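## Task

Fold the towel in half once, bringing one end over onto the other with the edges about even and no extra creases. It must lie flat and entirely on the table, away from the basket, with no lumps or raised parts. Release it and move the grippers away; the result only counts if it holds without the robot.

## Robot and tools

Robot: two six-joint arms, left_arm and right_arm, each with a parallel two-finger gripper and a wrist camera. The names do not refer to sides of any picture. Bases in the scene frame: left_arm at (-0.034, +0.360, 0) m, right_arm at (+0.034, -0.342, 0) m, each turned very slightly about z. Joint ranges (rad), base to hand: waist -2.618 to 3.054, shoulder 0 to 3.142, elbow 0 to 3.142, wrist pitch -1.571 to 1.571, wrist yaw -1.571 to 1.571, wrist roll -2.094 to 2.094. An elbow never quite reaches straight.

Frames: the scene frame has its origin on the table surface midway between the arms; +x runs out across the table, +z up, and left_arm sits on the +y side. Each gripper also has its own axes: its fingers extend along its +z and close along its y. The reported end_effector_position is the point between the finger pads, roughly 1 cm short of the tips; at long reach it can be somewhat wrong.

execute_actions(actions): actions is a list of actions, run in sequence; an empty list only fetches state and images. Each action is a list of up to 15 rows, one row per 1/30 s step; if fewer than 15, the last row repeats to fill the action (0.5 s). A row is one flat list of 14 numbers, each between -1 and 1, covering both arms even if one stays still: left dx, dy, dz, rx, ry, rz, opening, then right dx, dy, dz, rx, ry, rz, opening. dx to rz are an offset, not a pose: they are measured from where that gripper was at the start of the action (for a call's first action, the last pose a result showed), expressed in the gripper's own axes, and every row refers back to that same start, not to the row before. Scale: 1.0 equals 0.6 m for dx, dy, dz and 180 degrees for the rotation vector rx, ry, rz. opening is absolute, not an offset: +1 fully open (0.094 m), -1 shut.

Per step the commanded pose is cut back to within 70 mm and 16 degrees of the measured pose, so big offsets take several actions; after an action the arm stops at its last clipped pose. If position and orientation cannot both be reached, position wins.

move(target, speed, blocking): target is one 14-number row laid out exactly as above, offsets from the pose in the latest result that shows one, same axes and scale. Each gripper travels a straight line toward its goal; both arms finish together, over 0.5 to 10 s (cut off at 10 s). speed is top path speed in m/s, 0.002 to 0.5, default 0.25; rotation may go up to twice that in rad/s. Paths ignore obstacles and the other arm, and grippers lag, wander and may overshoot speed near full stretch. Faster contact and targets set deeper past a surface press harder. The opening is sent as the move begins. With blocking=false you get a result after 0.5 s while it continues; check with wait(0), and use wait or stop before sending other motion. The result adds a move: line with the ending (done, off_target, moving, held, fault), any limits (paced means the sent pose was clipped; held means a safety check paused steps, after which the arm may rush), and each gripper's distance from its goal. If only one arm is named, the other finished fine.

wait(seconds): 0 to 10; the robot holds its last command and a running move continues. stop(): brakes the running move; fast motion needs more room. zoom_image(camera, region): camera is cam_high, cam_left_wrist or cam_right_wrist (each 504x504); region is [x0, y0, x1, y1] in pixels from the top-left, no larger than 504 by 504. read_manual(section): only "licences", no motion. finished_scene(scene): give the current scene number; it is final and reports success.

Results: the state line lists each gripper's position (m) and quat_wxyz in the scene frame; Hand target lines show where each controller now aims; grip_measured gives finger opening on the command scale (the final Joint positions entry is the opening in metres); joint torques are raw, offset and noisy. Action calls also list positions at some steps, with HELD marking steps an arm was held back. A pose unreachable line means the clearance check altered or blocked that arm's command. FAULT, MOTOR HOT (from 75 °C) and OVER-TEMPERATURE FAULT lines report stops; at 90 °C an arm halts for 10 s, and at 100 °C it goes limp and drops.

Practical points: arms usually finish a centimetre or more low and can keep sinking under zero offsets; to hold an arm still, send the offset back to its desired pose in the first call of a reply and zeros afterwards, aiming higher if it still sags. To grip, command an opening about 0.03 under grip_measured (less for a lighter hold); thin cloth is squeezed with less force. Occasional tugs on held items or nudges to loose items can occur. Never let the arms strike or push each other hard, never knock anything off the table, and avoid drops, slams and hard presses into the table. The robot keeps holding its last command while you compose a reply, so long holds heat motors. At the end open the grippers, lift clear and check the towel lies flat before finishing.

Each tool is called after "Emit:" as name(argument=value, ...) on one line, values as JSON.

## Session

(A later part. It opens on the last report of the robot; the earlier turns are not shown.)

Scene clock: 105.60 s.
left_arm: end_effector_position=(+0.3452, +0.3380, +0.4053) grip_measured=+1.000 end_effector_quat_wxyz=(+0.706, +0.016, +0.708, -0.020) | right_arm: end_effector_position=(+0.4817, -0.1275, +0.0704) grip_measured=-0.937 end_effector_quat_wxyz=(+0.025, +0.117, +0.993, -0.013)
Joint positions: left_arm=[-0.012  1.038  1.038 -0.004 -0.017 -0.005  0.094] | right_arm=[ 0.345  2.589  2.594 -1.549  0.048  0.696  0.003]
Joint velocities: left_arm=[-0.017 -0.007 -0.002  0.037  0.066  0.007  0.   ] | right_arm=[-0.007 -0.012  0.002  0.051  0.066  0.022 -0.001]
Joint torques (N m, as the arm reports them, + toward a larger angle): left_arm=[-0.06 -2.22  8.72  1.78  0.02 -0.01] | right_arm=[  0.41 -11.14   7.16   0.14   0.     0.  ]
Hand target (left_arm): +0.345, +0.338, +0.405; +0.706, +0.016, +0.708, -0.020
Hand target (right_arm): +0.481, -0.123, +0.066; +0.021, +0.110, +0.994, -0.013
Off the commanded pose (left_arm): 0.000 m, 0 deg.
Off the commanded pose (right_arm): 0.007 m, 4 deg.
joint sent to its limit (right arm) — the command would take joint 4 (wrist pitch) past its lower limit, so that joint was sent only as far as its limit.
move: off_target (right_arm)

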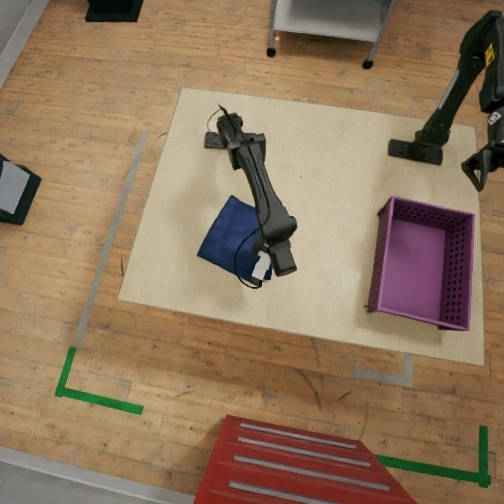

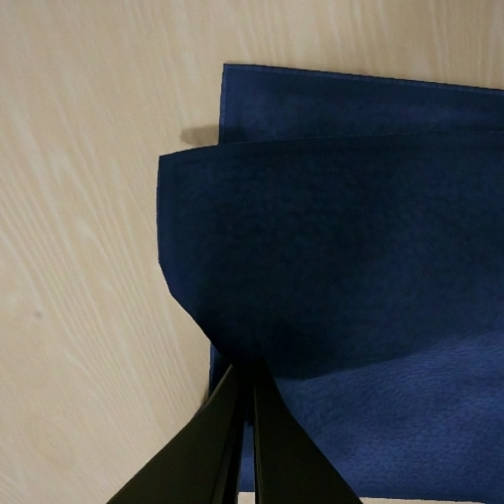

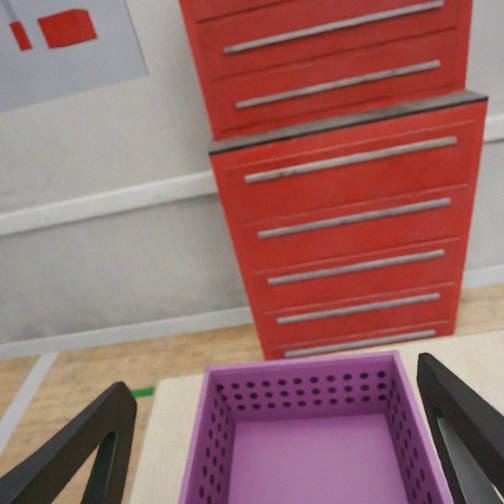

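Emit:
move(target=[0,0,0,0,0,0,1, -0.025,0,0.06,0,0,0,-1], speed=0.1)

Emit:
move(target=[0,0,0,0,0,0,1, 0,0,0,0,0,0,0])

Emit:
move(target=[0,0,0,0,0,0,1, 0,0,-0.06,0,0,0,0])

Emit:
move(target=[0,0,0,0,0,0,1, 0.38,0.15,-0.15,0,0,0,0])

Emit:
zoom_image(camera="cam_high", region=[170, 170, 330, 320])

Scene clock: 113.17 s.
left_arm: end_effector_position=(+0.3452, +0.3380, +0.4053) grip_measured=+1.000 end_effector_quat_wxyz=(+0.706, +0.016, +0.708, -0.020) | right_arm: end_effector_position=(+0.4966, -0.1275, +0.0455) grip_measured=-0.937 end_effector_quat_wxyz=(+0.032, +0.116, +0.993, -0.008)
Joint positions: left_arm=[-0.012  1.038  1.038 -0.004 -0.017 -0.005  0.094] | right_arm=[ 0.332  2.629  2.57  -1.466  0.048  0.68   0.003]
Joint velocities: left_arm=[-0.002  0.012 -0.022  0.022  0.022  0.007  0.   ] | right_arm=[ 0.012 -0.022  0.017 -0.007 -0.037 -0.037 -0.001]
Joint torques (N m, as the arm reports them, + toward a larger angle): left_arm=[-0.18 -2.28  8.69  1.77  0.01 -0.03] | right_arm=[ -0.61 -11.85   4.87   0.35   0.04  -0.02]
Hand target (left_arm): +0.345, +0.338, +0.405; +0.706, +0.016, +0.708, -0.020
Hand target (right_arm): +0.497, -0.132, +0.035; +0.025, +0.117, +0.993, -0.013
Off the commanded pose (left_arm): 0.000 m, 0 deg.
Off the commanded pose (right_arm): 0.011 m, 1 deg.
move: off_target (right_arm)

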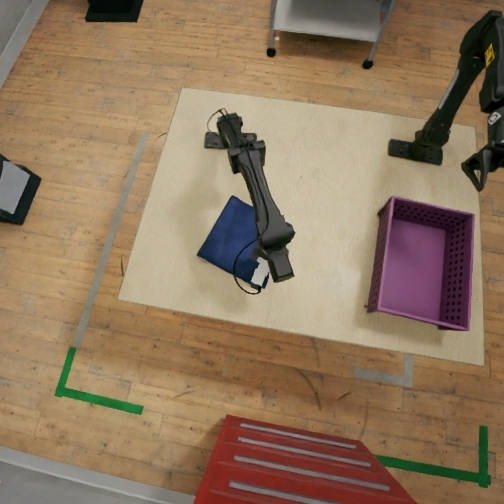

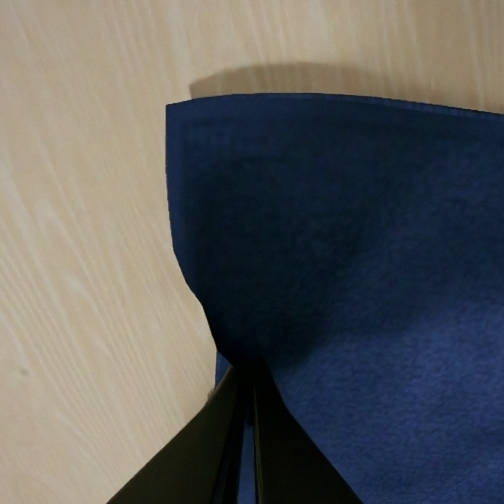

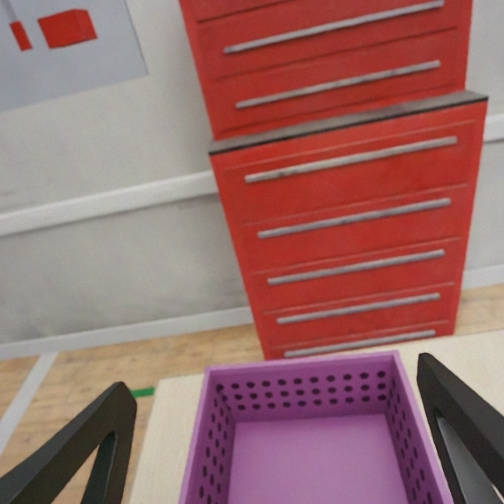

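Scene clock: 113.67 s.
left_arm: end_effector_position=(+0.3452, +0.3380, +0.4053) grip_measured=+1.000 end_effector_quat_wxyz=(+0.706, +0.016, +0.708, -0.020) | right_arm: end_effector_position=(+0.4966, -0.1275, +0.0455) grip_measured=-0.003 end_effector_quat_wxyz=(+0.032, +0.116, +0.993, -0.008)
Joint positions: left_arm=[-0.012  1.038  1.038 -0.004 -0.017 -0.005  0.094] | right_arm=[ 0.332  2.629  2.57  -1.466  0.048  0.68   0.047]
Joint velocities: left_arm=[-0.007  0.012  0.007 -0.022  0.007  0.037  0.   ] | right_arm=[ 0.027 -0.007 -0.012  0.037 -0.066 -0.007 -0.002]
Joint torques (N m, as the arm reports them, + toward a larger angle): left_arm=[ 0.07 -2.28  8.68  1.78  0.01  0.  ] | right_arm=[ -0.05 -12.79   5.39   0.24   0.02   0.04]
Hand target (left_arm): +0.345, +0.338, +0.405; +0.706, +0.016, +0.708, -0.020
Hand target (right_arm): +0.497, -0.128, +0.045; +0.032, +0.116, +0.993, -0.008
Off the commanded pose (left_arm): 0.000 m, 0 deg.
Off the commanded pose (right_arm): 0.000 m, 0 deg.
move: done

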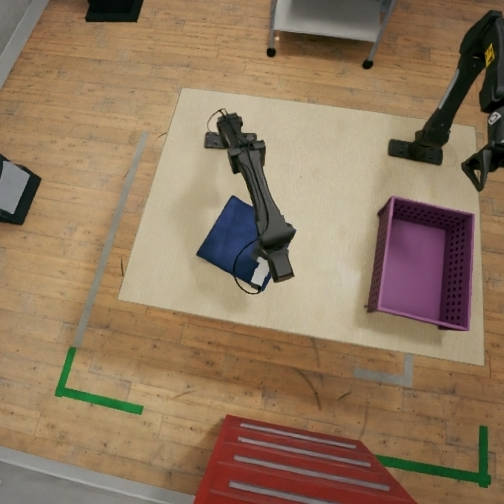

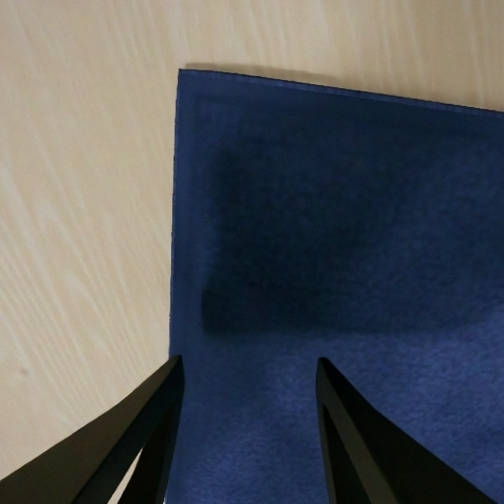

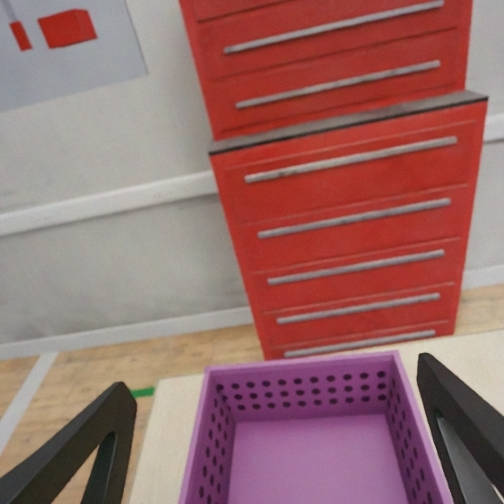

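Scene clock: 114.47 s.
left_arm: end_effector_position=(+0.3452, +0.3380, +0.4053) grip_measured=+1.000 end_effector_quat_wxyz=(+0.706, +0.016, +0.708, -0.020) | right_arm: end_effector_position=(+0.4947, -0.1284, +0.0702) grip_measured=-0.003 end_effector_quat_wxyz=(+0.039, +0.116, +0.992, -0.004)
Joint positions: left_arm=[-0.012  1.038  1.038 -0.004 -0.017 -0.005  0.094] | right_arm=[ 0.332  2.625  2.661 -1.546  0.048  0.68   0.047]
Joint velocities: left_arm=[-0.002 -0.017 -0.002  0.007  0.022 -0.051  0.   ] | right_arm=[-0.007  0.007 -0.002 -0.022 -0.066  0.037  0.001]
Joint torques (N m, as the arm reports them, + toward a larger angle): left_arm=[-0.04 -2.32  8.67  1.79  0.04 -0.01] | right_arm=[  0.28 -13.52   6.69   0.16   0.04   0.06]
Hand target (left_arm): +0.345, +0.338, +0.405; +0.706, +0.016, +0.708, -0.020
Hand target (right_arm): +0.494, -0.127, +0.081; +0.046, +0.115, +0.992, +0.001
Off the commanded pose (left_arm): 0.000 m, 0 deg.
Off the commanded pose (right_arm): 0.011 m, 1 deg.
joint sent to its limit (right arm) — the command would take joint 4 (wrist pitch) past its lower limit, so that joint was sent only as far as its limit.
move: off_target (right_arm)

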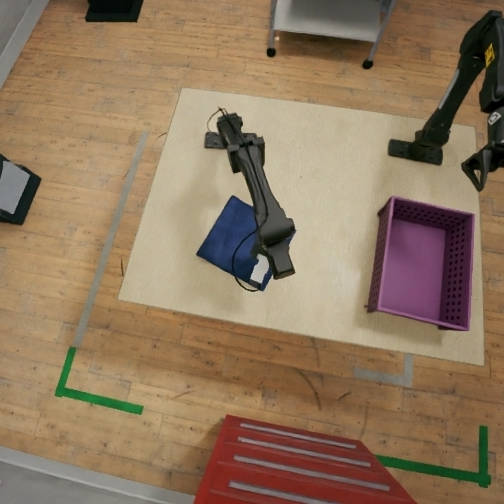

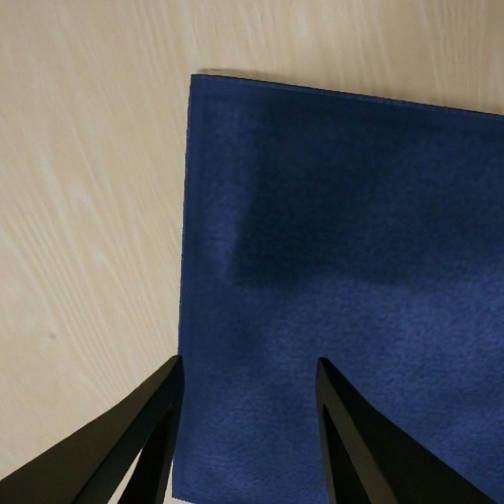

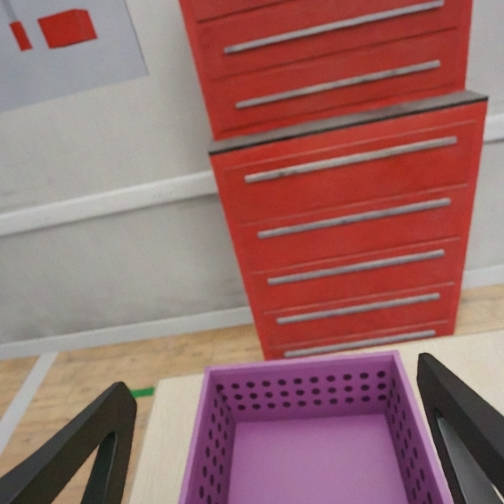

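Scene clock: 116.13 s.
left_arm: end_effector_position=(+0.3452, +0.3380, +0.4053) grip_measured=+1.000 end_effector_quat_wxyz=(+0.706, +0.016, +0.708, -0.020) | right_arm: end_effector_position=(+0.2806, +0.0154, +0.1343) grip_measured=-0.003 end_effector_quat_wxyz=(+0.025, +0.108, +0.994, -0.004)
Joint positions: left_arm=[-0.012  1.038  1.038 -0.004 -0.017 -0.005  0.094] | right_arm=[ 0.868  2.242  2.23  -1.543  0.049  1.2    0.047]
Joint velocities: left_arm=[ 0.002  0.017 -0.012 -0.037 -0.066  0.037  0.   ] | right_arm=[ 0.007 -0.002 -0.007 -0.022 -0.066  0.051 -0.001]
Joint torques (N m, as the arm reports them, + toward a larger angle): left_arm=[-0.01 -2.21  8.66  1.83  0.01  0.  ] | right_arm=[ -0.46 -11.05   7.19   0.1    0.18   0.08]
Hand target (left_arm): +0.345, +0.338, +0.405; +0.706, +0.016, +0.708, -0.020
Hand target (right_arm): +0.286, +0.012, +0.143; +0.035, +0.116, +0.993, -0.001
Off the commanded pose (left_arm): 0.000 m, 0 deg.
Off the commanded pose (right_arm): 0.011 m, 2 deg.
joint sent to its limit (right arm) — the command would take joint 4 (wrist pitch) past its lower limit, so that joint was sent only as far as its limit.
move: off_target (right_arm)

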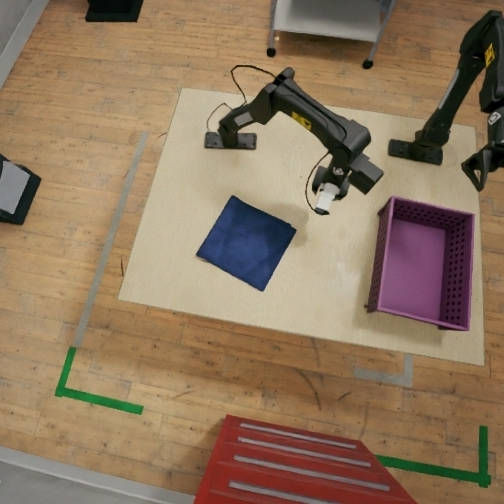

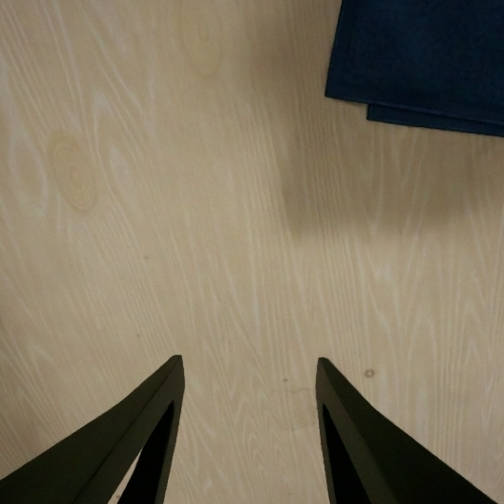

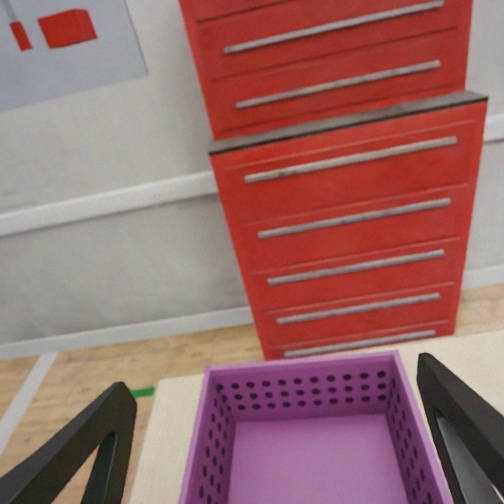

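Region (170, 170, 330, 320) of cam_high's 504x504 image, scaled by 3.150, with more detail than that image has; it fills the top 472 rows of this view, and the rest is white.

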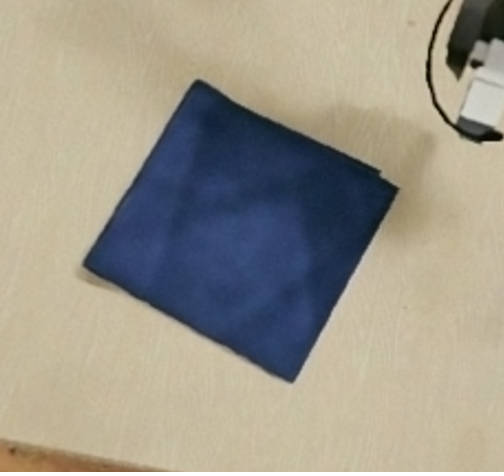

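Emit:
finished_scene(scene=2)

The scene is finished: the task was done.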